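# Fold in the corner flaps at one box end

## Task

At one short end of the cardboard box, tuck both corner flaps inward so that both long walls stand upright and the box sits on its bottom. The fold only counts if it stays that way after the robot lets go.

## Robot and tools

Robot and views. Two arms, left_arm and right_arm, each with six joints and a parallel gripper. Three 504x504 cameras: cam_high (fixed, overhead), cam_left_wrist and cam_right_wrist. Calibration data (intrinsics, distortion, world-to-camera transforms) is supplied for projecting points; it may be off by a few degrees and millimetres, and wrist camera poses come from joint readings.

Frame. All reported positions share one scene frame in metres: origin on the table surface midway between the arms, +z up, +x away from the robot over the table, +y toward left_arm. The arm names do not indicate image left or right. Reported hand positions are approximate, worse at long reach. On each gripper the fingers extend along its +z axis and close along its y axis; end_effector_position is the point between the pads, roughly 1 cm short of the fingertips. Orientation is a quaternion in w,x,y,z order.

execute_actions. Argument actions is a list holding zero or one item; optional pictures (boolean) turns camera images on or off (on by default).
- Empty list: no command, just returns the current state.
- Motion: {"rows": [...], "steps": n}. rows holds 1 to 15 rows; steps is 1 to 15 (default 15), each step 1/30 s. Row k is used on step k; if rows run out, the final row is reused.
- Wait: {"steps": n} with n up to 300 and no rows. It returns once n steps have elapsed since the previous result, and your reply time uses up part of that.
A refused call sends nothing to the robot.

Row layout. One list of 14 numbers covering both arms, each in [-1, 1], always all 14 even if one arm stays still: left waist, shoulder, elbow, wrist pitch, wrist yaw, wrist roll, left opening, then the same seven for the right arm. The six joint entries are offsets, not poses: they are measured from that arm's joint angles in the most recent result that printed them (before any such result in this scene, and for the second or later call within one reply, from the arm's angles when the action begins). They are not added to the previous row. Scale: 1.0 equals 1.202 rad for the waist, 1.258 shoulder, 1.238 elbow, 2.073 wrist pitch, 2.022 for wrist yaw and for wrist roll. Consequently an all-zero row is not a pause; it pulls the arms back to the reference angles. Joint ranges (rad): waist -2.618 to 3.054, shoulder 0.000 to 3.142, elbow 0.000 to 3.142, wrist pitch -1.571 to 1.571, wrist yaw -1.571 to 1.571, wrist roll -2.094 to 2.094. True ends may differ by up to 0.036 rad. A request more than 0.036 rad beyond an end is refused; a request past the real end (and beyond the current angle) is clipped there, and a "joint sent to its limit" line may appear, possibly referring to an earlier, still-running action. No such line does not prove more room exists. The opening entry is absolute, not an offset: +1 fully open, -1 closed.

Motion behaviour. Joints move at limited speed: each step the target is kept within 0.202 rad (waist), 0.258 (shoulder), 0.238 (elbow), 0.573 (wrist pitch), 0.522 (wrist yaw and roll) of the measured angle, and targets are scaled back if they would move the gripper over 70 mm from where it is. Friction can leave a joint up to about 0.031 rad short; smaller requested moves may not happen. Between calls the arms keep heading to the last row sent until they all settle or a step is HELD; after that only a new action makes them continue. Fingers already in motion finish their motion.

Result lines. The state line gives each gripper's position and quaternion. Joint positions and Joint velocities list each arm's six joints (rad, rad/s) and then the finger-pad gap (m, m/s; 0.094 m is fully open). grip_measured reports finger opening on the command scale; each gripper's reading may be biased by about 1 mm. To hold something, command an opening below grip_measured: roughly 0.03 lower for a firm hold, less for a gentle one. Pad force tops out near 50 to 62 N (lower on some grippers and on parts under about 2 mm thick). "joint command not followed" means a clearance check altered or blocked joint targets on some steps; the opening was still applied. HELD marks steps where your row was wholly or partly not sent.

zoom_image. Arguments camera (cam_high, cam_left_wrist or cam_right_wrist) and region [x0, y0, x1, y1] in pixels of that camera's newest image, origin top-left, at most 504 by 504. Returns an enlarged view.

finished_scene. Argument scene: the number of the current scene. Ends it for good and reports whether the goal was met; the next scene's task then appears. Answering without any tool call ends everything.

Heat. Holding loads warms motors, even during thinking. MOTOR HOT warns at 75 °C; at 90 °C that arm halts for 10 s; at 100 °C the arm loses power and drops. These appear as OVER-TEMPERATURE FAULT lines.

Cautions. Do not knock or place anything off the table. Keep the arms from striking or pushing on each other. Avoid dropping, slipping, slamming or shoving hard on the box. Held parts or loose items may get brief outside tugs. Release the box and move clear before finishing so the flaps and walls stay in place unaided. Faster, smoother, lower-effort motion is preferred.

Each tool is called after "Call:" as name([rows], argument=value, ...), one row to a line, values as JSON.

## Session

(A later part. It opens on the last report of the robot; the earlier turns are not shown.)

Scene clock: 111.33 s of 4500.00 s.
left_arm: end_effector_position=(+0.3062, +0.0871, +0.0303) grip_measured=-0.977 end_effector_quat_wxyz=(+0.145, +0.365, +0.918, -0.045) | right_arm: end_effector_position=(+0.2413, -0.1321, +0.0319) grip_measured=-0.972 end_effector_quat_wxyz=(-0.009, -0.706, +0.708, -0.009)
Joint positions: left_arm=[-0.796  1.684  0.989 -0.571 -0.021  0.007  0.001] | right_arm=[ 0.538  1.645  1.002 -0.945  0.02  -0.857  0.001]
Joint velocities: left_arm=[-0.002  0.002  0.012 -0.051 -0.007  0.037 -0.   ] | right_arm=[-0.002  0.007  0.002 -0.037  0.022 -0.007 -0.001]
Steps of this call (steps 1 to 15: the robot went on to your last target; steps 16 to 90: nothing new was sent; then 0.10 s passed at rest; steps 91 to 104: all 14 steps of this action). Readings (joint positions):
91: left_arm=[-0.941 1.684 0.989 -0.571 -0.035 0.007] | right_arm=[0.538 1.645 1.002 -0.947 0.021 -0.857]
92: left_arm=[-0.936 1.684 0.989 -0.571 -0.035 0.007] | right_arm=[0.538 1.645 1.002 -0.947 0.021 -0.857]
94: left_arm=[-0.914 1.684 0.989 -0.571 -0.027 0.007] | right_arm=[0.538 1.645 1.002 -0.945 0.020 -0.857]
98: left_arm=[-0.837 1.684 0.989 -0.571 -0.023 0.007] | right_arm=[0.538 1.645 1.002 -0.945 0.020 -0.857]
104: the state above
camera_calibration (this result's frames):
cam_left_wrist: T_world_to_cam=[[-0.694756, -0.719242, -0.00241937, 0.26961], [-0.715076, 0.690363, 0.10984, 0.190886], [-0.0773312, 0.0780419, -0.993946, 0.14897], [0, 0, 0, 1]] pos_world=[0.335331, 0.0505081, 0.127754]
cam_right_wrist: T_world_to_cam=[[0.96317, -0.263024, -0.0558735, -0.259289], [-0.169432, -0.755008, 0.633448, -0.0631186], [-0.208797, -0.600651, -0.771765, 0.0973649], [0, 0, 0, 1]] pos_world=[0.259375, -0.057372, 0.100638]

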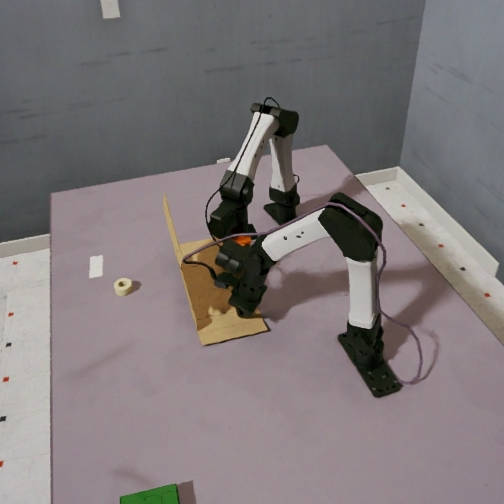

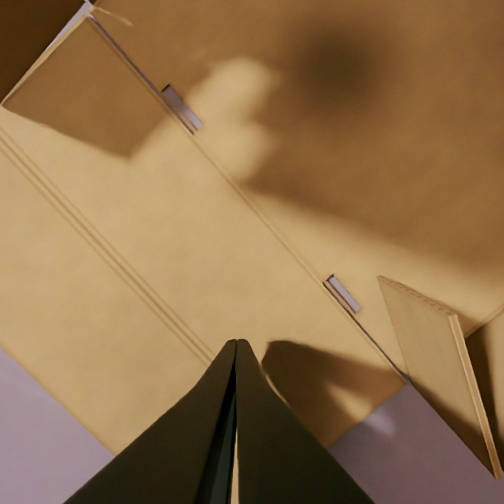

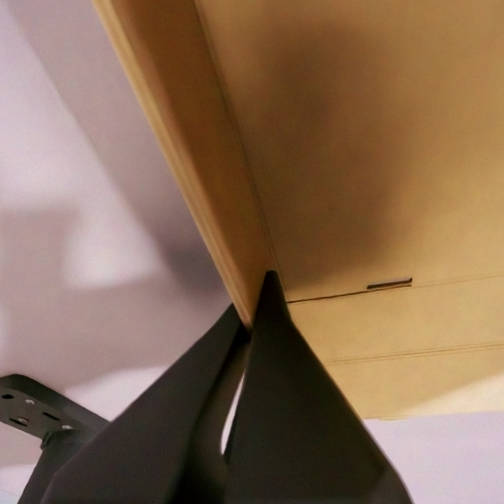

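Call:
execute_actions([
  {"rows": [[0.03,-0.04,0,0,0,0,-1,0,0,0,0,0,0,-0.985],[0.08,-0.08,0,0,0,0,-1,0,0,0,0,0,0,-0.985],[0.14,-0.1,0,0,0,0,-1,0,0,0,0,0,0,-0.985],[0.2,-0.1,0,0,0,0,-1,0,0,0,0,0,0,-0.985],[0.26,-0.1,0,0,0,0,-1,0,0,0,0,0,0,-0.985],[0.32,-0.1,0,0,0.05,0,-1,0,0,0,0,0,0,-0.985],[0.38,-0.08,0.04,-0.02,0.1,0,-1,0,0,0,0,0,0,-0.985],[0.44,-0.05,0.08,-0.04,0.15,0,-1,0,0,0,0,0,0,-0.985],[0.5,-0.02,0.12,-0.06,0.2,0,-1,0,0,0,0,0,0,-0.985],[0.56,0.01,0.16,-0.08,0.25,0,-1,0,0,0,0,0,0,-0.985],[0.6,0.04,0.2,-0.1,0.3,0,-1,0,0,0,0,0,0,-0.985],[0.62,0.08,0.24,-0.12,0.35,0,-1,0,0,0,0,0,0,-0.985],[0.62,0.12,0.28,-0.14,0.4,0,-1,0,0,0,0,0,0,-0.985],[0.62,0.16,0.32,-0.16,0.45,0,-1,0,0,0,0,0,0,-0.985],[0.62,0.2,0.36,-0.185,0.485,0,-1,0,0,0,0,0,0,-0.985]], "steps": 15},
], pictures=false)

Call:
execute_actions([
  {"steps": 12},
])

Scene clock: 141.13 s of 4500.00 s.
left_arm: end_effector_position=(+0.4506, +0.2350, +0.1022) grip_measured=-0.977 end_effector_quat_wxyz=(+0.156, +0.042, +0.945, -0.283) | right_arm: end_effector_position=(+0.2413, -0.1320, +0.0319) grip_measured=-0.972 end_effector_quat_wxyz=(-0.009, -0.706, +0.708, -0.009)
Joint positions: left_arm=[-0.028  1.829  1.347 -0.767  0.586  0.007  0.001] | right_arm=[ 0.538  1.645  1.002 -0.945  0.019 -0.857  0.001]
Joint velocities: left_arm=[ 0.305  1.394  1.433 -1.062  2.396 -0.037  0.001] | right_arm=[-0.012  0.002  0.007 -0.095 -0.037 -0.007 -0.001]
Steps of this call (steps 1 to 15: the robot went on to your last target; steps 16 to 90: nothing new was sent; then 26.30 s passed at rest; steps 91 to 105: all 15 steps of this action). Readings (joint positions):
91: left_arm=[-0.794 1.682 0.989 -0.571 -0.020 0.007] | right_arm=[0.538 1.645 1.002 -0.945 0.019 -0.857]
92: left_arm=[-0.781 1.672 0.989 -0.572 -0.017 0.007] | right_arm=[0.538 1.645 1.002 -0.945 0.019 -0.857]
94: left_arm=[-0.702 1.628 0.989 -0.574 -0.008 0.007] | right_arm=[0.538 1.645 1.002 -0.945 0.019 -0.857]
98: left_arm=[-0.413 1.583 1.018 -0.588 0.077 0.007] | right_arm=[0.538 1.645 1.002 -0.945 0.019 -0.857]
105: the state above

Scene clock: 141.53 s of 4500.00 s.
left_arm: end_effector_position=(+0.4249, +0.1844, +0.1109) grip_measured=-0.977 end_effector_quat_wxyz=(+0.051, +0.031, +0.893, -0.446) | right_arm: end_effector_position=(+0.2413, -0.1320, +0.0319) grip_measured=-0.972 end_effector_quat_wxyz=(-0.009, -0.706, +0.708, -0.009)
Joint positions: left_arm=[-0.049  1.942  1.411 -0.927  0.925  0.007  0.001] | right_arm=[ 0.538  1.645  1.002 -0.945  0.019 -0.857  0.001]
Joint velocities: left_arm=[ 0.007 -0.022 -0.002 -0.007  0.183 -0.037 -0.   ] | right_arm=[-0.002  0.017 -0.017 -0.007  0.081  0.037  0.001]
Steps of this call (steps 1 to 12: the robot went on to your last target). Readings (joint positions):
1: left_arm=[-0.023 1.871 1.385 -0.791 0.657 0.007] | right_arm=[0.538 1.645 1.002 -0.945 0.019 -0.857]
2: left_arm=[-0.025 1.902 1.405 -0.809 0.716 0.007] | right_arm=[0.538 1.645 1.002 -0.945 0.019 -0.857]
4: left_arm=[-0.037 1.933 1.411 -0.849 0.799 0.007] | right_arm=[0.538 1.645 1.002 -0.945 0.019 -0.857]
8: left_arm=[-0.049 1.942 1.411 -0.908 0.889 0.007] | right_arm=[0.538 1.645 1.002 -0.945 0.019 -0.857]
12: the state above
camera_calibration (this result's frames):
cam_left_wrist: T_world_to_cam=[[-0.109886, -0.581785, 0.805885, 0.0587511], [-0.932641, 0.340693, 0.118783, 0.355633], [-0.343665, -0.738549, -0.580034, 0.448429], [0, 0, 0, 1]] pos_world=[0.492243, 0.244206, 0.170514]
cam_right_wrist: T_world_to_cam=[[0.963154, -0.263014, -0.0561894, -0.25922], [-0.16928, -0.755189, 0.633272, -0.0631428], [-0.208993, -0.600427, -0.771887, 0.0974656], [0, 0, 0, 1]] pos_world=[0.25935, -0.0573423, 0.100654]

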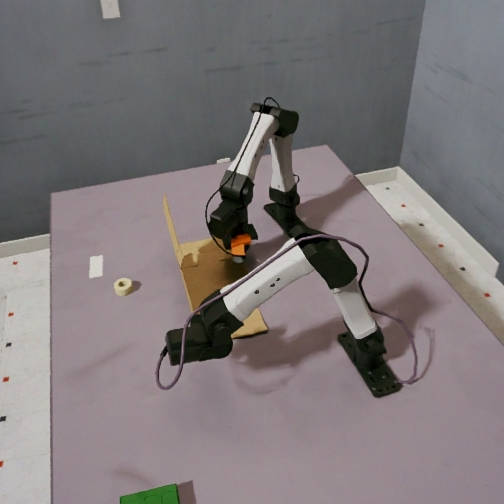

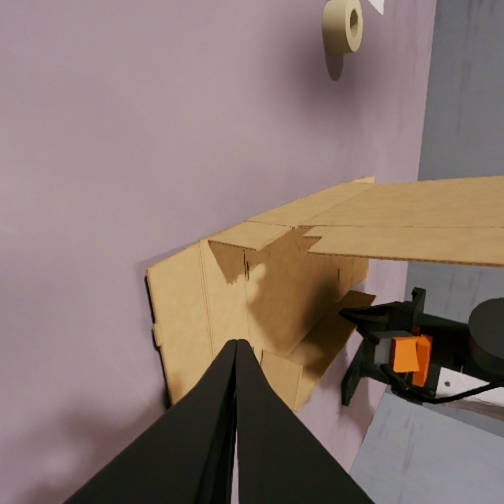

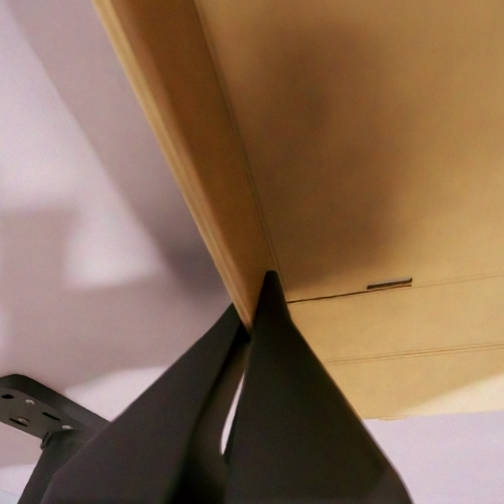

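Call:
execute_actions([
  {"rows": [[-0.01,0.025,0.03,-0.02,0.015,0,-1,0,0,0,0,0,0,-0.985],[-0.02,0.05,0.055,-0.02,0.015,0,-1,0,0,0,0,0,0,-0.985],[-0.03,0.075,0.08,-0.02,0.015,0,-1,0,0,0,0,0,0,-0.985],[-0.04,0.1,0.105,-0.02,0.015,0,-1,0,0,0,0,0,0,-0.985],[-0.05,0.125,0.13,-0.02,0.015,0,-1,0,0,0,0,0,0,-0.985],[-0.06,0.15,0.155,-0.02,0.015,0,-1,0,0,0,0,0,0,-0.985],[-0.07,0.175,0.18,-0.02,0.015,0,-1,0,0,0,0,0,0,-0.985],[-0.08,0.2,0.2,-0.02,0.015,0,-1,0,0,0,0,0,0,-0.985],[-0.09,0.225,0.22,-0.02,0.015,0,-1,0,0,0,0,0,0,-0.985],[-0.1,0.25,0.235,-0.02,0.015,0,-1,0,0,0,0,0,0,-0.985],[-0.11,0.27,0.245,-0.02,0.015,0,-1,0,0,0,0,0,0,-0.985],[-0.12,0.285,0.25,-0.02,0.015,0,-1,0,0,0,0,0,0,-0.985],[-0.12,0.295,0.25,-0.02,0.015,0,-1,0,0,0,0,0,0,-0.985]], "steps": 15},
], pictures=false)

Call:
execute_actions([
  {"steps": 8},
])

Scene clock: 148.87 s of 4500.00 s.
left_arm: end_effector_position=(+0.4548, +0.1210, +0.0437) grip_measured=-0.977 end_effector_quat_wxyz=(-0.033, +0.070, +0.886, -0.456) | right_arm: end_effector_position=(+0.2413, -0.1320, +0.0319) grip_measured=-0.972 end_effector_quat_wxyz=(-0.009, -0.706, +0.708, -0.009)
Joint positions: left_arm=[-0.193  2.307  1.696 -0.96   0.95   0.007  0.001] | right_arm=[ 0.538  1.645  1.002 -0.945  0.019 -0.857  0.001]
Joint velocities: left_arm=[-0.183  0.388  0.022 -0.022 -0.022  0.007 -0.   ] | right_arm=[-0.012  0.007  0.012 -0.022  0.022  0.051  0.   ]
Steps of this call (steps 1 to 30: the robot went on to your last target; steps 31 to 90: nothing new was sent; then 3.83 s passed at rest; steps 91 to 105: all 15 steps of this action). Readings (joint positions):
91: left_arm=[-0.049 1.944 1.414 -0.943 0.949 0.007] | right_arm=[0.538 1.645 1.002 -0.945 0.019 -0.857]
92: left_arm=[-0.051 1.953 1.426 -0.951 0.949 0.007] | right_arm=[0.538 1.645 1.002 -0.945 0.019 -0.857]
94: left_arm=[-0.063 1.993 1.475 -0.959 0.949 0.007] | right_arm=[0.538 1.645 1.002 -0.945 0.019 -0.857]
98: left_arm=[-0.111 2.120 1.599 -0.960 0.950 0.007] | right_arm=[0.538 1.645 1.002 -0.945 0.019 -0.857]
105: the state above

Scene clock: 149.13 s of 4500.00 s.
left_arm: end_effector_position=(+0.4532, +0.1191, +0.0369) grip_measured=-0.977 end_effector_quat_wxyz=(-0.041, +0.069, +0.887, -0.456) | right_arm: end_effector_position=(+0.2413, -0.1320, +0.0319) grip_measured=-0.972 end_effector_quat_wxyz=(-0.009, -0.706, +0.708, -0.009)
Joint positions: left_arm=[-0.198  2.325  1.699 -0.96   0.95   0.007  0.001] | right_arm=[ 0.538  1.645  1.002 -0.945  0.019 -0.857  0.001]
Joint velocities: left_arm=[ 0.012 -0.027 -0.002  0.051 -0.051  0.022  0.   ] | right_arm=[ 0.002  0.007 -0.012 -0.007 -0.037  0.037 -0.001]
Steps of this call (steps 1 to 8: the robot went on to your last target). Readings (joint positions):
1: left_arm=[-0.197 2.318 1.696 -0.960 0.950 0.007] | right_arm=[0.538 1.645 1.002 -0.945 0.019 -0.857]
2: left_arm=[-0.199 2.324 1.696 -0.960 0.950 0.007] | right_arm=[0.538 1.645 1.002 -0.945 0.019 -0.857]
4: left_arm=[-0.199 2.325 1.696 -0.960 0.950 0.007] | right_arm=[0.538 1.645 1.002 -0.945 0.019 -0.857]
8: the state above
camera_calibration (this result's frames):
cam_left_wrist: T_world_to_cam=[[-0.0888167, -0.555013, 0.827086, 0.0699867], [-0.848283, 0.477355, 0.229234, 0.35452], [-0.522042, -0.681243, -0.513205, 0.438589], [0, 0, 0, 1]] pos_world=[0.535911, 0.168397, 0.0859328]
cam_right_wrist: T_world_to_cam=[[0.963154, -0.263014, -0.0561894, -0.25922], [-0.16928, -0.755189, 0.633272, -0.0631428], [-0.208993, -0.600427, -0.771887, 0.0974656], [0, 0, 0, 1]] pos_world=[0.25935, -0.0573423, 0.100654]

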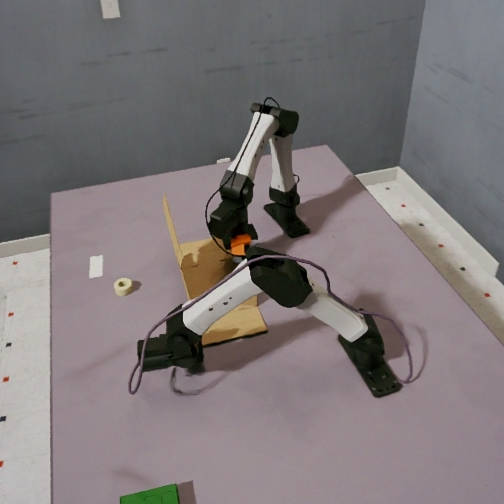

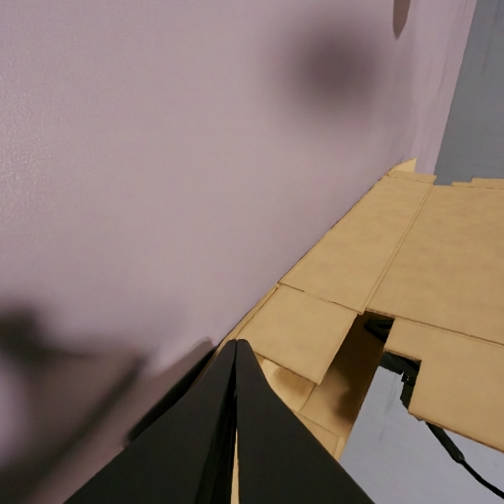

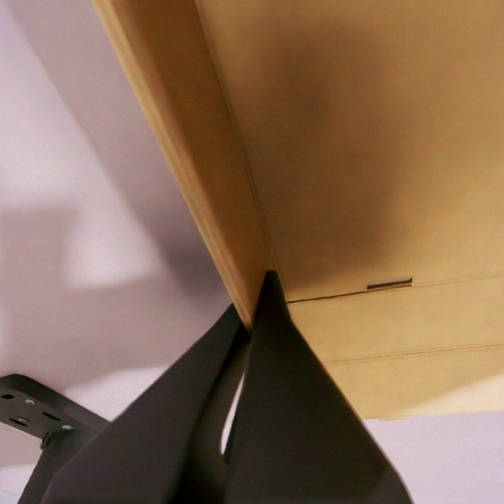

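Call:
execute_actions([
  {"rows": [[-0.012,0,0,0,0,0,-1,0,0,0,0,0,0,-0.985],[-0.022,0,0,0,0,0,-1,0,0,0,0,0,0,-0.985],[-0.032,0,0,0,0,0,-1,0,0,0,0,0,0,-0.985],[-0.042,0,0,0,0,0,-1,0,0,0,0,0,0,-0.985],[-0.052,0,0,0,0,0,-1,0,0,0,0,0,0,-0.985],[-0.062,0,0,0,0,0,-1,0,0,0,0,0,0,-0.985],[-0.072,0,0,0,0,0,-1,0,0,0,0,0,0,-0.985],[-0.08,0,0,0,0,0,-1,0,0,0,0,0,0,-0.985]], "steps": 13},
])

Scene clock: 157.13 s of 4500.00 s.
left_arm: end_effector_position=(+0.4304, +0.0791, +0.0369) grip_measured=-0.977 end_effector_quat_wxyz=(-0.064, +0.113, +0.882, -0.453) | right_arm: end_effector_position=(+0.2413, -0.1320, +0.0319) grip_measured=-0.972 end_effector_quat_wxyz=(-0.009, -0.706, +0.708, -0.009)
Joint positions: left_arm=[-0.3    2.325  1.699 -0.96   0.95   0.007  0.001] | right_arm=[ 0.538  1.645  1.002 -0.945  0.019 -0.857  0.001]
Joint velocities: left_arm=[ 0.002 -0.002  0.012  0.022  0.022 -0.051 -0.001] | right_arm=[ 0.007  0.002 -0.007  0.007  0.037  0.007 -0.001]
Steps of this call (steps 1 to 30: the robot went on to your last target; steps 31 to 90: nothing new was sent; then 4.57 s passed at rest; steps 91 to 103: all 13 steps of this action). Readings (joint positions):
91: left_arm=[-0.199 2.325 1.699 -0.960 0.950 0.007] | right_arm=[0.538 1.645 1.002 -0.945 0.019 -0.857]
92: left_arm=[-0.201 2.325 1.699 -0.960 0.950 0.007] | right_arm=[0.538 1.645 1.002 -0.945 0.019 -0.857]
94: left_arm=[-0.210 2.325 1.699 -0.960 0.950 0.007] | right_arm=[0.538 1.645 1.002 -0.945 0.019 -0.857]
98: left_arm=[-0.260 2.325 1.699 -0.960 0.950 0.007] | right_arm=[0.538 1.645 1.002 -0.945 0.019 -0.857]
103: the state above
camera_calibration (this result's frames):
cam_left_wrist: T_world_to_cam=[[-0.144582, -0.543161, 0.827086, 0.0688369], [-0.795564, 0.560829, 0.229234, 0.324948], [-0.588366, -0.624857, -0.513205, 0.423527], [0, 0, 0, 1]] pos_world=[0.517658, 0.119793, 0.0859328]
cam_right_wrist: T_world_to_cam=[[0.963154, -0.263014, -0.0561894, -0.25922], [-0.16928, -0.755189, 0.633272, -0.0631428], [-0.208993, -0.600427, -0.771887, 0.0974656], [0, 0, 0, 1]] pos_world=[0.25935, -0.0573423, 0.100654]

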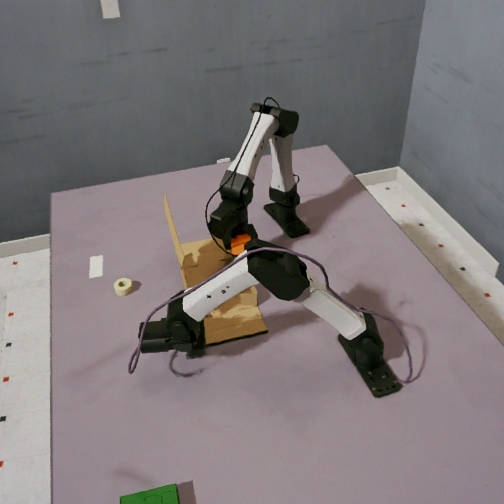

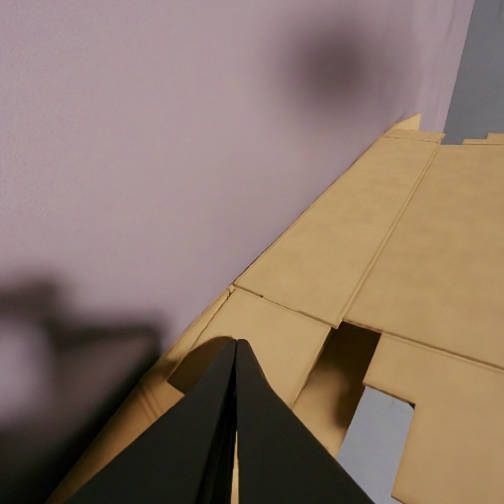

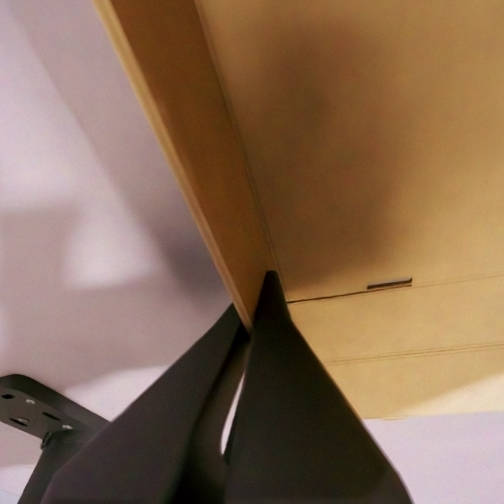

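Call:
execute_actions([
  {"rows": [[-0.004,-0.022,-0.01,0,0,0,-1,0,0,0,0,0,0,-0.985],[-0.007,-0.028,-0.019,0,0,0,-1,0,0,0,0,0,0,-0.985],[-0.01,-0.033,-0.028,0,0,0,-1,0,0,0,0,0,0,-0.985],[-0.013,-0.038,-0.037,0,0,0,-1,0,0,0,0,0,0,-0.985],[-0.016,-0.043,-0.047,0,0,0,-1,0,0,0,0,0,0,-0.985],[-0.019,-0.048,-0.057,0,0,0,-1,0,0,0,0,0,0,-0.985],[-0.022,-0.053,-0.067,0,0,0,-1,0,0,0,0,0,0,-0.985],[-0.025,-0.058,-0.077,0,0,0,-1,0,0,0,0,0,0,-0.985],[-0.027,-0.063,-0.086,0,0,0,-1,0,0,0,0,0,0,-0.985],[-0.029,-0.068,-0.095,0,0,0,-1,0,0,0,0,0,0,-0.985]], "steps": 15},
])

Scene clock: 163.87 s of 4500.00 s.
left_arm: end_effector_position=(+0.4053, +0.0765, +0.0384) grip_measured=-0.977 end_effector_quat_wxyz=(-0.080, +0.118, +0.883, -0.447) | right_arm: end_effector_position=(+0.2408, -0.1314, +0.0319) grip_measured=-0.972 end_effector_quat_wxyz=(-0.009, -0.709, +0.705, -0.007)
Joint positions: left_arm=[-0.323  2.264  1.602 -0.951  0.942  0.007  0.001] | right_arm=[ 0.538  1.645  1.002 -0.945  0.015 -0.866  0.001]
Joint velocities: left_arm=[-0.002 -0.022 -0.002 -0.022  0.007 -0.081  0.001] | right_arm=[-0.022  0.002  0.007  0.037  0.022 -0.022  0.001]
Steps of this call (steps 1 to 15: the robot went on to your last target; steps 16 to 90: nothing new was sent; then 3.23 s passed at rest; steps 91 to 105: all 15 steps of this action). Readings (joint positions):
91: left_arm=[-0.299 2.325 1.699 -0.960 0.950 0.007] | right_arm=[0.538 1.645 1.002 -0.945 0.018 -0.857]
92: left_arm=[-0.299 2.324 1.699 -0.960 0.950 0.007] | right_arm=[0.538 1.645 1.002 -0.945 0.018 -0.857]
94: left_arm=[-0.299 2.316 1.687 -0.958 0.950 0.007] | right_arm=[0.538 1.645 1.002 -0.945 0.018 -0.857]
98: left_arm=[-0.304 2.287 1.644 -0.952 0.943 0.007] | right_arm=[0.538 1.645 1.002 -0.945 0.015 -0.862]
105: the state above
camera_calibration (this result's frames):
cam_left_wrist: T_world_to_cam=[[-0.138474, -0.551902, 0.822332, 0.0609589], [-0.776345, 0.576036, 0.255872, 0.296138], [-0.614909, -0.602982, -0.508233, 0.416772], [0, 0, 0, 1]] pos_world=[0.494623, 0.114363, 0.0859152]
cam_right_wrist: T_world_to_cam=[[0.965313, -0.254063, -0.0601864, -0.257785], [-0.160381, -0.758889, 0.631162, -0.0653328], [-0.20603, -0.599616, -0.773312, 0.0971441], [0, 0, 0, 1]] pos_world=[0.25838, -0.0568247, 0.100843]

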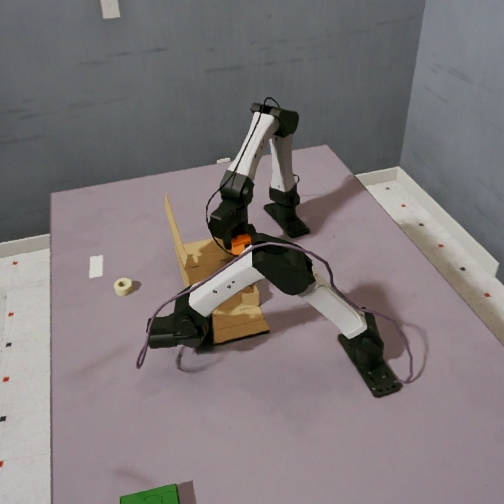

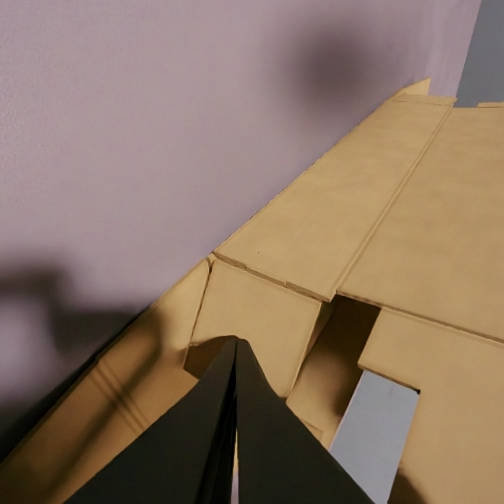

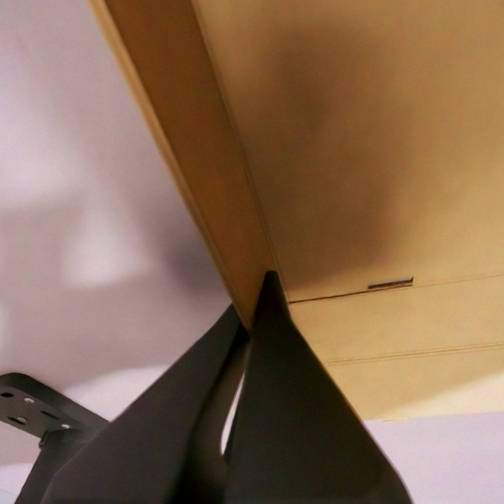

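Call:
execute_actions([
  {"rows": [[-0.012,0,0,0,0.005,0,-1,0,0,0,0,0,0,-0.985],[-0.018,0,0,0,0.005,0,-1,0,0,0,0,0,0,-0.985],[-0.024,0,0,0,0.005,0,-1,0,0,0,0,0,0,-0.985],[-0.03,0,0,0,0.005,0,-1,0,0,0,0,0,0,-0.985],[-0.036,0,0,0,0.005,0,-1,0,0,0,0,0,0,-0.985],[-0.042,0,0,0,0.005,0,-1,0,0,0,0,0,0,-0.985],[-0.048,0,0,0,0.005,0,-1,0,0,0,0,0,0,-0.985],[-0.054,0,0,0,0.005,0,-1,0,0,0,0,0,0,-0.985],[-0.06,0,0,0,0.005,0,-1,0,0,0,0,0,0,-0.985],[-0.065,0,0,0,0.005,0,-1,0,0,0,0,0,0,-0.985]], "steps": 15},
])

Scene clock: 167.43 s of 4500.00 s.
left_arm: end_effector_position=(+0.3910, +0.0572, +0.0381) grip_measured=-0.977 end_effector_quat_wxyz=(-0.092, +0.143, +0.880, -0.444) | right_arm: end_effector_position=(+0.2388, -0.1330, +0.0320) grip_measured=-0.972 end_effector_quat_wxyz=(-0.014, -0.709, +0.705, -0.006)
Joint positions: left_arm=[-0.379  2.264  1.602 -0.951  0.941  0.007  0.001] | right_arm=[ 0.538  1.645  1.002 -0.955  0.014 -0.866  0.001]
Joint velocities: left_arm=[ 0.007  0.002  0.007 -0.007 -0.007 -0.022 -0.001] | right_arm=[ 0.007 -0.012  0.002 -0.081 -0.007 -0.022 -0.001]
Steps of this call (steps 1 to 15: the robot went on to your last target; steps 16 to 90: nothing new was sent; then 0.07 s passed at rest; steps 91 to 105: all 15 steps of this action). Readings (joint positions):
91: left_arm=[-0.323 2.264 1.602 -0.951 0.942 0.007] | right_arm=[0.538 1.645 1.002 -0.945 0.014 -0.867]
92: left_arm=[-0.324 2.264 1.602 -0.951 0.942 0.007] | right_arm=[0.538 1.645 1.002 -0.945 0.014 -0.867]
94: left_arm=[-0.328 2.264 1.602 -0.951 0.942 0.007] | right_arm=[0.538 1.645 1.002 -0.945 0.014 -0.867]
98: left_arm=[-0.354 2.264 1.602 -0.951 0.941 0.007] | right_arm=[0.538 1.645 1.002 -0.945 0.014 -0.868]
105: the state above
camera_calibration (this result's frames):
cam_left_wrist: T_world_to_cam=[[-0.169429, -0.54451, 0.821464, 0.0602665], [-0.743165, 0.618038, 0.256389, 0.280843], [-0.647302, -0.567043, -0.509374, 0.406813], [0, 0, 0, 1]] pos_world=[0.482255, 0.0899248, 0.0857087]
cam_right_wrist: T_world_to_cam=[[0.964802, -0.254478, -0.0663165, -0.256034], [-0.155283, -0.754804, 0.637305, -0.0677704], [-0.212236, -0.604576, -0.767752, 0.0964667], [0, 0, 0, 1]] pos_world=[0.256972, -0.0579871, 0.100274]

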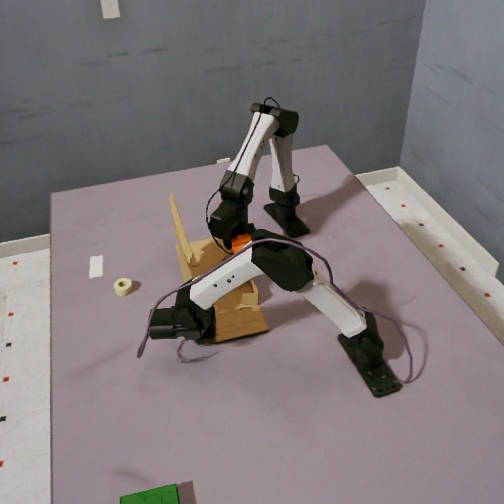

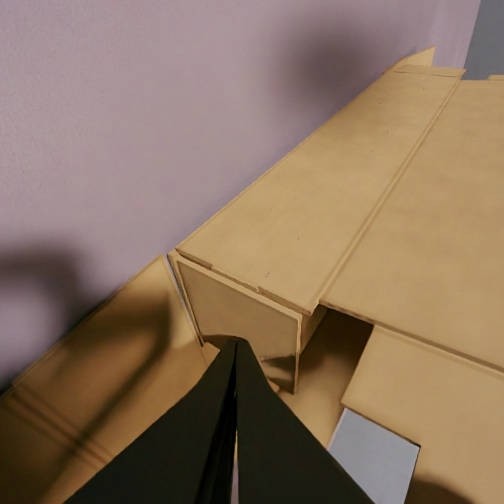

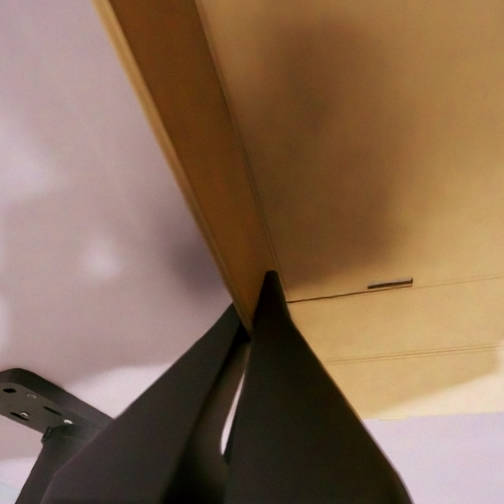

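Call:
execute_actions([
  {"rows": [[0.015,0,0,0,0,0,-1,0,0,0,0,0,0,-0.985],[0.03,0,0,0,0,0,-1,0,0,0,0,0,0,-0.985],[0.045,0,0,0,0,0,-1,0,0,0,0,0,0,-0.985],[0.06,0,0,0,0,0,-1,0,0,0,0,0,0,-0.985],[0.075,-0.02,-0.02,0,0,0,-1,0,0,0,0,0,0,-0.985],[0.09,-0.04,-0.04,0,0,0,-1,0,0,0,0,0,0,-0.985],[0.105,-0.06,-0.06,0,0,0,-1,0,0,0,0,0,0,-0.985],[0.12,-0.08,-0.08,0,0,0,-1,0,0,0,0,0,0,-0.985],[0.135,-0.1,-0.1,0,0,0,-1,0,0,0,0,0,0,-0.985],[0.15,-0.12,-0.12,0,0,0,-1,0,0,0,0,0,0,-0.985]], "steps": 15},
])

Scene clock: 171.30 s of 4500.00 s.
left_arm: end_effector_position=(+0.4091, +0.1324, +0.0609) grip_measured=-0.977 end_effector_quat_wxyz=(-0.046, +0.058, +0.890, -0.451) | right_arm: end_effector_position=(+0.2388, -0.1326, +0.0320) grip_measured=-0.972 end_effector_quat_wxyz=(-0.014, -0.710, +0.704, -0.005)
Joint positions: left_arm=[-0.185  2.127  1.473 -0.951  0.94   0.007  0.001] | right_arm=[ 0.538  1.645  1.002 -0.954  0.012 -0.866  0.001]
Joint velocities: left_arm=[ 0.007 -0.115  0.002 -0.081 -0.051 -0.037  0.   ] | right_arm=[-0.012 -0.007 -0.012 -0.066  0.037 -0.022  0.   ]
Steps of this call (steps 1 to 15: the robot went on to your last target; steps 16 to 90: nothing new was sent; then 0.37 s passed at rest; steps 91 to 105: all 15 steps of this action). Readings (joint positions):
91: left_arm=[-0.377 2.264 1.602 -0.951 0.941 0.007] | right_arm=[0.538 1.645 1.002 -0.955 0.014 -0.866]
92: left_arm=[-0.373 2.264 1.602 -0.951 0.941 0.007] | right_arm=[0.538 1.645 1.002 -0.955 0.014 -0.866]
94: left_arm=[-0.355 2.264 1.602 -0.951 0.941 0.007] | right_arm=[0.538 1.645 1.002 -0.954 0.013 -0.866]
98: left_arm=[-0.282 2.234 1.557 -0.945 0.941 0.007] | right_arm=[0.538 1.645 1.002 -0.954 0.012 -0.866]
105: the state above
camera_calibration (this result's frames):
cam_left_wrist: T_world_to_cam=[[-0.0673241, -0.567039, 0.820935, 0.0468018], [-0.850561, 0.462726, 0.249862, 0.306869], [-0.52155, -0.681433, -0.513453, 0.436796], [0, 0, 0, 1]] pos_world=[0.491972, 0.182189, 0.109178]
cam_right_wrist: T_world_to_cam=[[0.96486, -0.254014, -0.0672504, -0.255846], [-0.154786, -0.756253, 0.635707, -0.0676966], [-0.212337, -0.602958, -0.768996, 0.0969965], [0, 0, 0, 1]] pos_world=[0.256973, -0.0576994, 0.100419]

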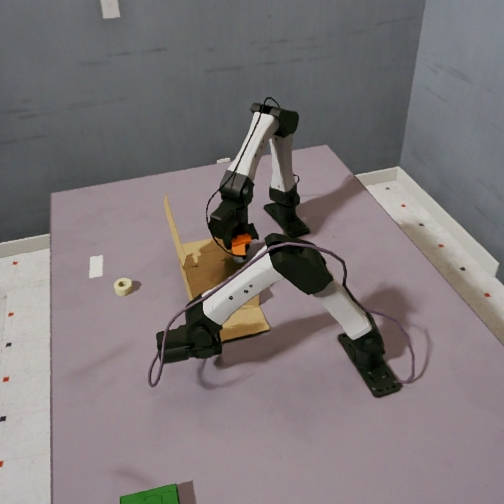

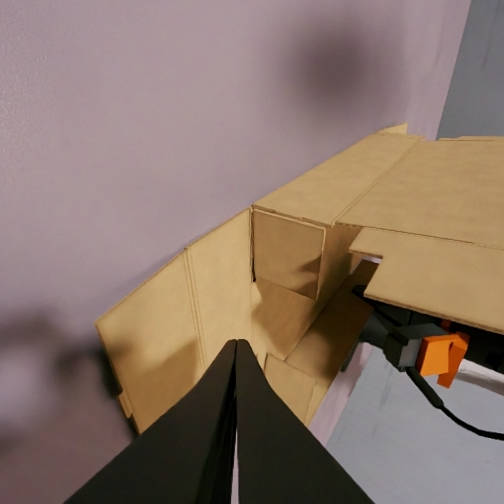

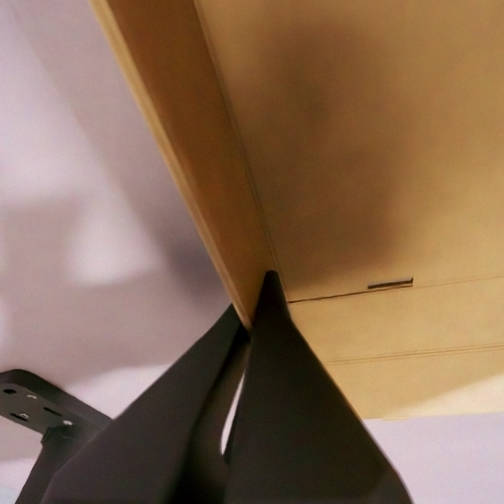

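Call:
execute_actions([
  {"rows": [[0,-0.05,-0.03,0,-0.04,0,-1,0,0,0,0,0,0,-0.985],[0,-0.1,-0.06,0,-0.08,0,-1,0,0,0,0,0,0,-0.985],[0,-0.15,-0.09,0.01,-0.12,0,-1,0,0,0,0,0,0,-0.985],[0,-0.2,-0.12,0.02,-0.16,0,-1,0,0,0,0,0,0,-0.985],[-0.03,-0.25,-0.15,0.03,-0.2,0,-1,0,0,0,0,0,0,-0.985],[-0.07,-0.3,-0.18,0.04,-0.24,0,-1,0,0,0,0,0,0,-0.985],[-0.12,-0.35,-0.21,0.05,-0.28,0,-1,0,0,0,0,0,0,-0.985],[-0.17,-0.4,-0.24,0.06,-0.32,0,-1,0,0,0,0,0,0,-0.985],[-0.22,-0.44,-0.27,0.07,-0.36,0,-1,0,0,0,0,0,0,-0.985],[-0.28,-0.48,-0.3,0.08,-0.4,0,-1,0,0,0,0,0,0,-0.985],[-0.34,-0.51,-0.33,0.09,-0.43,0,-1,0,0,0,0,0,0,-0.985],[-0.4,-0.538,-0.36,0.097,-0.465,0,-1,0,0,0,0,0,0,-0.985],[-0.46,-0.538,-0.382,0.097,-0.465,0,-1,0,0,0,0,0,0,-0.985],[-0.51,-0.538,-0.382,0.097,-0.465,0,-1,0,0,0,0,0,0,-0.985],[-0.553,-0.538,-0.382,0.097,-0.465,0,-1,0,0,0,0,0,0,-0.985]], "steps": 15},
], pictures=false)

Call:
execute_actions([
  {"steps": 14},
])

Scene clock: 180.93 s of 4500.00 s.
left_arm: end_effector_position=(+0.2772, +0.0878, +0.1100) grip_measured=-0.977 end_effector_quat_wxyz=(+0.152, +0.361, +0.909, -0.140) | right_arm: end_effector_position=(+0.2389, -0.1325, +0.0320) grip_measured=-0.972 end_effector_quat_wxyz=(-0.014, -0.710, +0.704, -0.005)
Joint positions: left_arm=[-0.761  1.445  1.047 -0.787  0.159  0.007  0.001] | right_arm=[ 0.538  1.645  1.002 -0.953  0.012 -0.866  0.001]
Joint velocities: left_arm=[-1.819 -0.022 -0.457 -0.007 -0.916 -0.007 -0.   ] | right_arm=[-0.027 -0.007 -0.002  0.007  0.037  0.037  0.   ]
Steps of this call (steps 1 to 15: the robot went on to your last target; steps 16 to 90: nothing new was sent; then 6.13 s passed at rest; steps 91 to 105: all 15 steps of this action). Readings (joint positions):
91: left_arm=[-0.192 2.121 1.468 -0.949 0.929 0.007] | right_arm=[0.538 1.645 1.002 -0.953 0.012 -0.866]
92: left_arm=[-0.192 2.104 1.452 -0.944 0.903 0.007] | right_arm=[0.538 1.645 1.002 -0.953 0.012 -0.866]
94: left_arm=[-0.192 2.028 1.387 -0.936 0.817 0.007] | right_arm=[0.538 1.645 1.002 -0.953 0.012 -0.866]
98: left_arm=[-0.261 1.763 1.247 -0.899 0.565 0.007] | right_arm=[0.538 1.645 1.002 -0.953 0.012 -0.866]
105: the state above

Scene clock: 181.40 s of 4500.00 s.
left_arm: end_effector_position=(+0.2678, +0.0881, +0.0970) grip_measured=-0.977 end_effector_quat_wxyz=(+0.164, +0.393, +0.901, -0.078) | right_arm: end_effector_position=(+0.2389, -0.1325, +0.0320) grip_measured=-0.972 end_effector_quat_wxyz=(-0.014, -0.710, +0.704, -0.005)
Joint positions: left_arm=[-0.856  1.446  1.011 -0.772  0.015  0.007  0.001] | right_arm=[ 0.538  1.645  1.002 -0.953  0.012 -0.866  0.001]
Joint velocities: left_arm=[ 0.002 -0.002 -0.007  0.007 -0.051  0.051  0.   ] | right_arm=[-0.012  0.002 -0.007 -0.037 -0.022 -0.007 -0.   ]
Steps of this call (steps 1 to 14: the robot went on to your last target). Readings (joint positions):
1: left_arm=[-0.814 1.445 1.034 -0.783 0.135 0.007] | right_arm=[0.538 1.645 1.002 -0.953 0.012 -0.866]
2: left_arm=[-0.847 1.446 1.022 -0.783 0.116 0.007] | right_arm=[0.538 1.645 1.002 -0.953 0.012 -0.866]
4: left_arm=[-0.863 1.446 1.012 -0.783 0.084 0.007] | right_arm=[0.538 1.645 1.002 -0.953 0.012 -0.866]
8: left_arm=[-0.856 1.446 1.011 -0.777 0.037 0.007] | right_arm=[0.538 1.645 1.002 -0.953 0.012 -0.866]
14: the state above
camera_calibration (this result's frames):
cam_left_wrist: T_world_to_cam=[[-0.744772, -0.66662, 0.030542, 0.249395], [-0.664969, 0.745209, 0.049791, 0.142939], [-0.0559518, 0.0167734, -0.998293, 0.212232], [0, 0, 0, 1]] pos_world=[0.292668, 0.0561722, 0.197136]
cam_right_wrist: T_world_to_cam=[[0.964879, -0.253997, -0.067035, -0.255909], [-0.15497, -0.756411, 0.635474, -0.0676074], [-0.212115, -0.602767, -0.769207, 0.0970257], [0, 0, 0, 1]] pos_world=[0.257024, -0.0576552, 0.100441]

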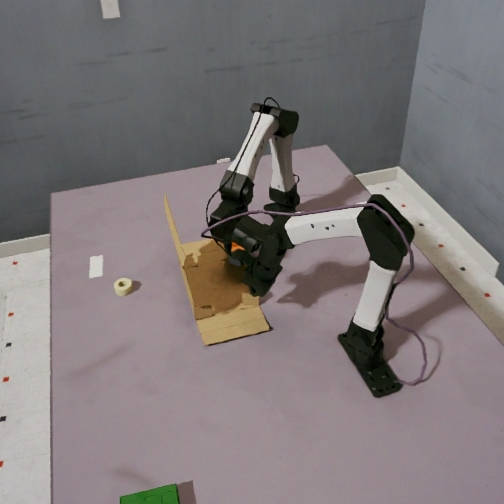

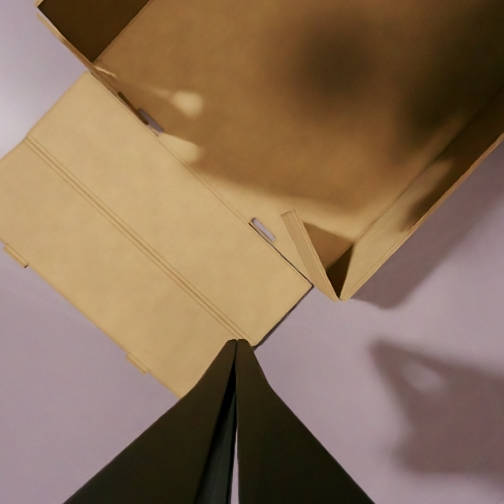

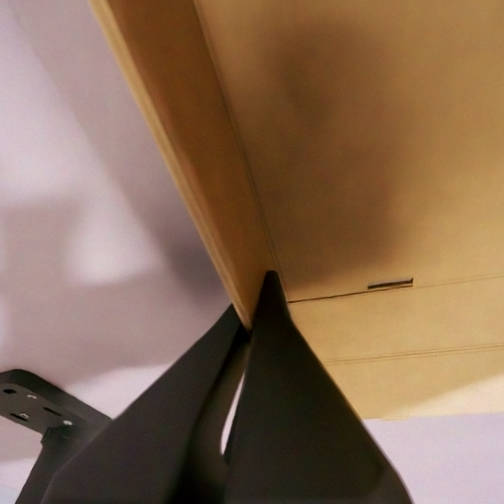

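Call:
zoom_image(camera="cam_left_wrist", region=[20, 0, 200, 180])

Call:
execute_actions(actions=[])

Region (20, 0, 200, 180) of cam_left_wrist's 504x504 image, scaled by 2.800, with more detail than that image has.

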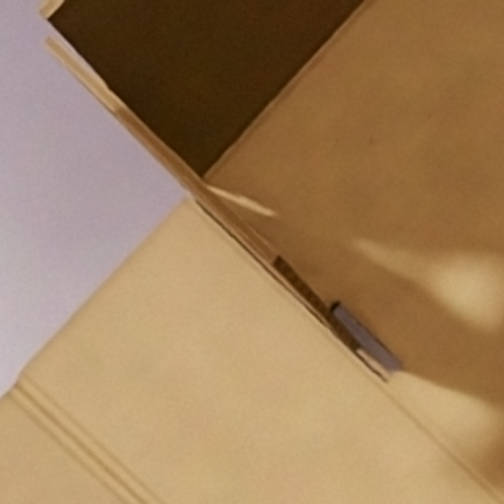

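Scene clock: 186.33 s of 4500.00 s.
left_arm: end_effector_position=(+0.2689, +0.0889, +0.0970) grip_measured=-0.977 end_effector_quat_wxyz=(+0.165, +0.393, +0.902, -0.074) | right_arm: end_effector_position=(+0.2389, -0.1325, +0.0320) grip_measured=-0.972 end_effector_quat_wxyz=(-0.014, -0.710, +0.704, -0.005)
Joint positions: left_arm=[-0.856  1.446  1.011 -0.772  0.007  0.007  0.001] | right_arm=[ 0.538  1.645  1.002 -0.953  0.012 -0.866  0.001]
Joint velocities: left_arm=[ 0.017 -0.002 -0.017 -0.007  0.022 -0.037  0.   ] | right_arm=[ 0.002 -0.007  0.007 -0.11  -0.037  0.022 -0.   ]
Steps of this call (steps 1 to 30: the robot went on to your last target; steps 31 to 90: nothing new was sent; then 1.93 s passed at rest). Readings (joint positions):
1: left_arm=[-0.856 1.446 1.011 -0.772 0.013 0.007] | right_arm=[0.538 1.645 1.002 -0.953 0.012 -0.866]
2: left_arm=[-0.856 1.446 1.011 -0.772 0.012 0.007] | right_arm=[0.538 1.645 1.002 -0.953 0.012 -0.866]
4: left_arm=[-0.856 1.446 1.011 -0.772 0.010 0.007] | right_arm=[0.538 1.645 1.002 -0.953 0.012 -0.866]
8: left_arm=[-0.856 1.446 1.011 -0.772 0.009 0.007] | right_arm=[0.538 1.645 1.002 -0.953 0.012 -0.866]
90: the state above
All arms were judged still, so your last target was given up. Only a new action makes them travel on or press farther. Fingers that are still opening or closing keep moving.
camera_calibration (this result's frames):
cam_left_wrist: T_world_to_cam=[[-0.743111, -0.668759, 0.0233981, 0.251145], [-0.667275, 0.743183, 0.0492272, 0.143933], [-0.0503102, 0.0209683, -0.998513, 0.210465], [0, 0, 0, 1]] pos_world=[0.29326, 0.0565742, 0.19719]
cam_right_wrist: T_world_to_cam=[[0.964879, -0.253997, -0.067035, -0.255909], [-0.15497, -0.756411, 0.635474, -0.0676074], [-0.212115, -0.602767, -0.769207, 0.0970257], [0, 0, 0, 1]] pos_world=[0.257024, -0.0576552, 0.100441]

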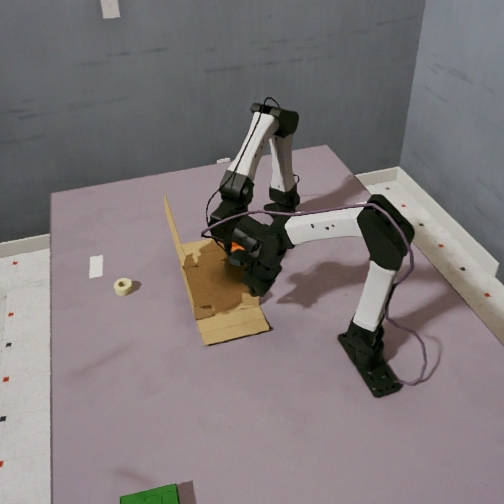

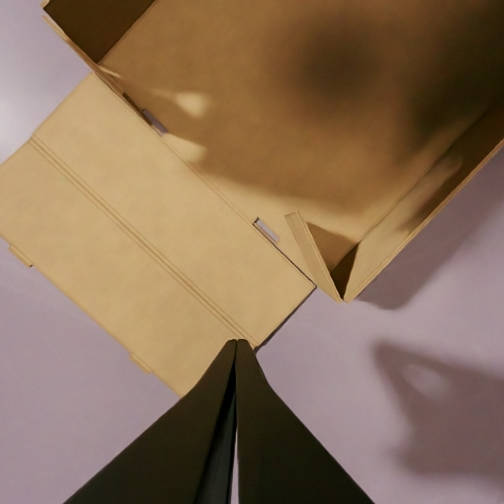

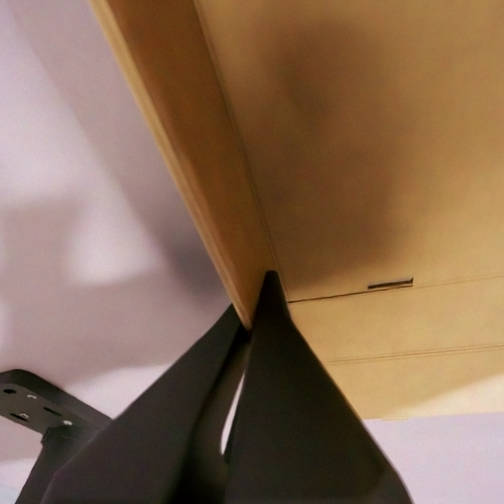

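Call:
execute_actions([
  {"rows": [[0,0,0,0,0,0,-1,0,0,0,0,0,0,-0.9],[0,0,0,0,0,0,-1,0,0,0,0,0,0,-0.75],[0,0,0,0,0,0,-1,0,0,0,0,0,0,-0.55],[0,0,0,0,0,0,-1,0,0,0,0,0,0,-0.35],[0,0,0,0,0,0,-1,0,0,0,0,0,0,-0.2],[0,0,0,0,0,0,-1,0,-0.03,0,0,0,0,-0.2],[0,0,0,0,0,0,-1,0,-0.06,0,-0.01,0,0,-0.2],[0,0,0,0,0,0,-1,0,-0.09,0,-0.02,0,0,-0.2],[0,0,0,0,0,0,-1,0,-0.12,0,-0.025,0,0,-0.2],[0,0,0,0,0,0,-1,0,-0.15,0,-0.03,0,0,-0.2],[0,0,0,0,0,0,-1,0,-0.18,0,-0.03,0,0,-0.2]], "steps": 15},
])

Scene clock: 190.13 s of 4500.00 s.
left_arm: end_effector_position=(+0.2689, +0.0888, +0.0971) grip_measured=-0.977 end_effector_quat_wxyz=(+0.166, +0.393, +0.902, -0.074) | right_arm: end_effector_position=(+0.2419, -0.1299, +0.0898) grip_measured=-0.202 end_effector_quat_wxyz=(+0.087, -0.707, +0.702, -0.013)
Joint positions: left_arm=[-0.856  1.446  1.011 -0.771  0.007  0.007  0.001] | right_arm=[ 0.538  1.41   1.002 -0.988  0.012 -0.866  0.037]
Joint velocities: left_arm=[-0.007  0.012  0.007  0.022  0.037  0.11  -0.001] | right_arm=[ 0.007 -0.1    0.002 -0.095  0.022 -0.051 -0.   ]
Steps of this call (steps 1 to 90: nothing new was sent; then 0.30 s passed at rest; steps 91 to 105: all 15 steps of this action). Readings (joint positions):
91: left_arm=[-0.856 1.446 1.011 -0.771 0.007 0.007] | right_arm=[0.538 1.645 1.002 -0.953 0.012 -0.866]
92: left_arm=[-0.856 1.446 1.011 -0.771 0.007 0.007] | right_arm=[0.538 1.645 1.002 -0.953 0.012 -0.866]
94: left_arm=[-0.856 1.446 1.011 -0.771 0.007 0.007] | right_arm=[0.538 1.645 1.002 -0.953 0.012 -0.866]
98: left_arm=[-0.856 1.446 1.011 -0.771 0.007 0.007] | right_arm=[0.538 1.615 1.002 -0.958 0.012 -0.866]
105: the state above
camera_calibration (this result's frames):
cam_left_wrist: T_world_to_cam=[[-0.743117, -0.668753, 0.0233885, 0.251149], [-0.667288, 0.743197, 0.0488463, 0.144058], [-0.0500484, 0.0206917, -0.998532, 0.210458], [0, 0, 0, 1]] pos_world=[0.293294, 0.0565383, 0.197239]
cam_right_wrist: T_world_to_cam=[[0.966403, -0.252683, 0.0470841, -0.264717], [-0.241734, -0.83125, 0.500587, -0.0785441], [-0.0873511, -0.49515, -0.864405, 0.136042], [0, 0, 0, 1]] pos_world=[0.24872, -0.064818, 0.169378]

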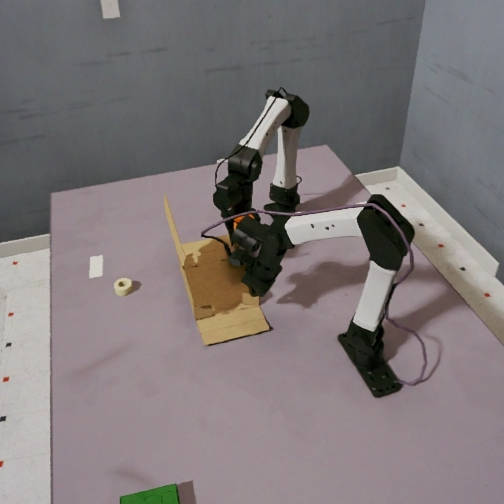

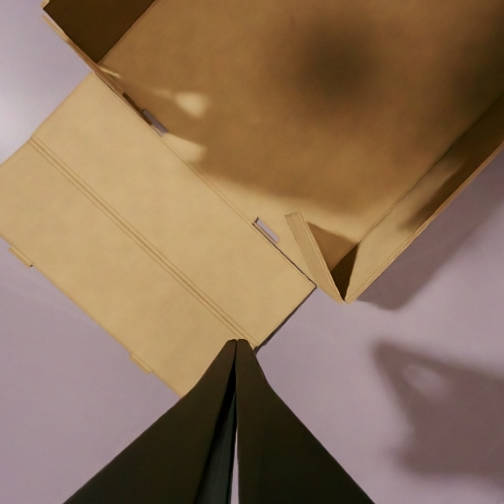

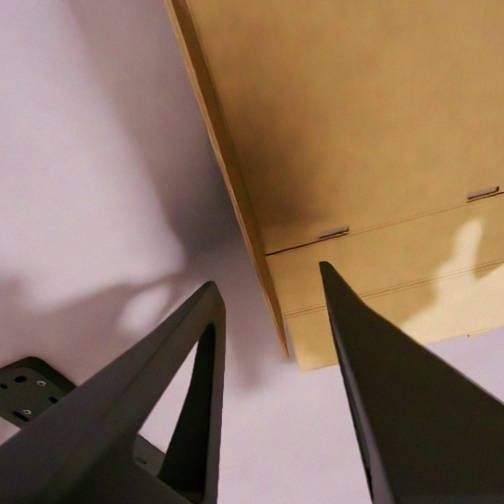

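Call:
execute_actions([
  {"rows": [[-0.01,0.017,0.02,0.01,0,0,-1,0,0.02,0,0.01,0,0,-0.2],[-0.02,0.034,0.034,0.015,0,0,-1,0,0.04,0,0.015,0,0,-0.2],[-0.03,0.051,0.048,0.02,0,0,-1,0,0.06,0,0.02,0,0,-0.2],[-0.04,0.068,0.062,0.025,0,0,-1,0,0.08,0,0.025,0,0,-0.2],[-0.05,0.085,0.076,0.03,0,0,-1,0,0.1,0,0.025,0,0,-0.2],[-0.06,0.102,0.09,0.035,0,0,-1,0,0.12,0,0.025,0,0,-0.2],[-0.07,0.119,0.104,0.035,0,0,-1,0,0.14,0,0.025,0,0,-0.2],[-0.08,0.136,0.118,0.035,0,0,-1,0,0.16,0,0.025,0,0,-0.2],[-0.09,0.153,0.132,0.035,0,0,-1,0,0.175,0,0.025,0,0,-0.2],[-0.1,0.17,0.143,0.035,0,0,-1,0,0.185,0,0.025,0,0,-0.2],[-0.108,0.183,0.151,0.035,0,0,-1,0,0.19,0,0.025,0,0,-0.2]], "steps": 15},
])

Scene clock: 201.43 s of 4500.00 s.
left_arm: end_effector_position=(+0.2694, +0.0186, +0.0825) grip_measured=-0.977 end_effector_quat_wxyz=(+0.159, +0.450, +0.875, -0.084) | right_arm: end_effector_position=(+0.2393, -0.1321, +0.0327) grip_measured=-0.202 end_effector_quat_wxyz=(-0.011, -0.710, +0.704, -0.005)
Joint positions: left_arm=[-0.984  1.67   1.174 -0.715  0.007  0.007  0.001] | right_arm=[ 0.538  1.642  1.002 -0.952  0.012 -0.866  0.037]
Joint velocities: left_arm=[-0.012  0.051 -0.017 -0.007  0.022  0.007 -0.   ] | right_arm=[-0.002 -0.007  0.007 -0.051  0.066 -0.081  0.001]
Steps of this call (steps 1 to 30: the robot went on to your last target; steps 31 to 90: nothing new was sent; then 7.80 s passed at rest; steps 91 to 105: all 15 steps of this action). Readings (joint positions):
91: left_arm=[-0.857 1.446 1.011 -0.771 0.007 0.007] | right_arm=[0.538 1.409 1.002 -1.000 0.012 -0.866]
92: left_arm=[-0.859 1.449 1.015 -0.772 0.007 0.007] | right_arm=[0.538 1.413 1.002 -0.996 0.012 -0.866]
94: left_arm=[-0.873 1.476 1.039 -0.769 0.007 0.007] | right_arm=[0.538 1.439 1.002 -0.981 0.012 -0.866]
98: left_arm=[-0.923 1.564 1.109 -0.741 0.007 0.007] | right_arm=[0.538 1.548 1.002 -0.958 0.012 -0.866]
105: the state above
camera_calibration (this result's frames):
cam_left_wrist: T_world_to_cam=[[-0.822012, -0.568985, 0.0234937, 0.224308], [-0.567316, 0.821791, 0.0530357, 0.168502], [-0.0494834, 0.0302676, -0.998316, 0.197098], [0, 0, 0, 1]] pos_world=[0.289731, -0.0168115, 0.18256]
cam_right_wrist: T_world_to_cam=[[0.965107, -0.253801, -0.0644491, -0.256324], [-0.157168, -0.758307, 0.632668, -0.0673296], [-0.209444, -0.600463, -0.771737, 0.097688], [0, 0, 0, 1]] pos_world=[0.257258, -0.0574536, 0.101467]

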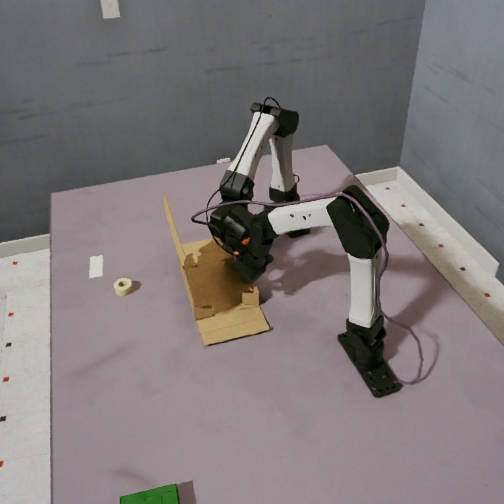

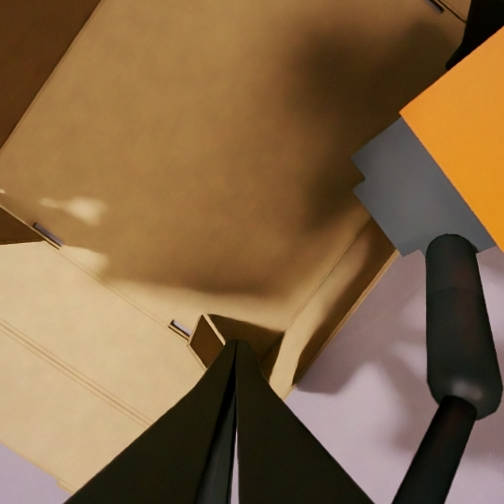

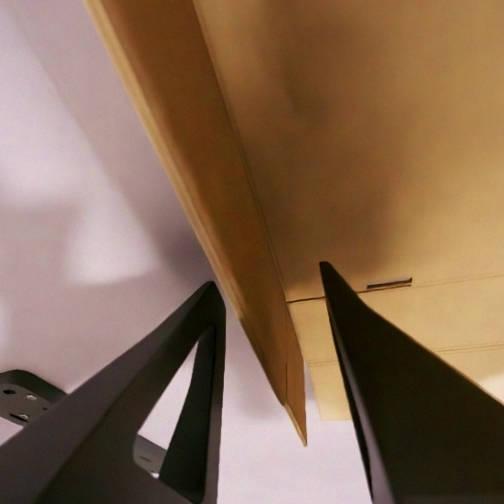

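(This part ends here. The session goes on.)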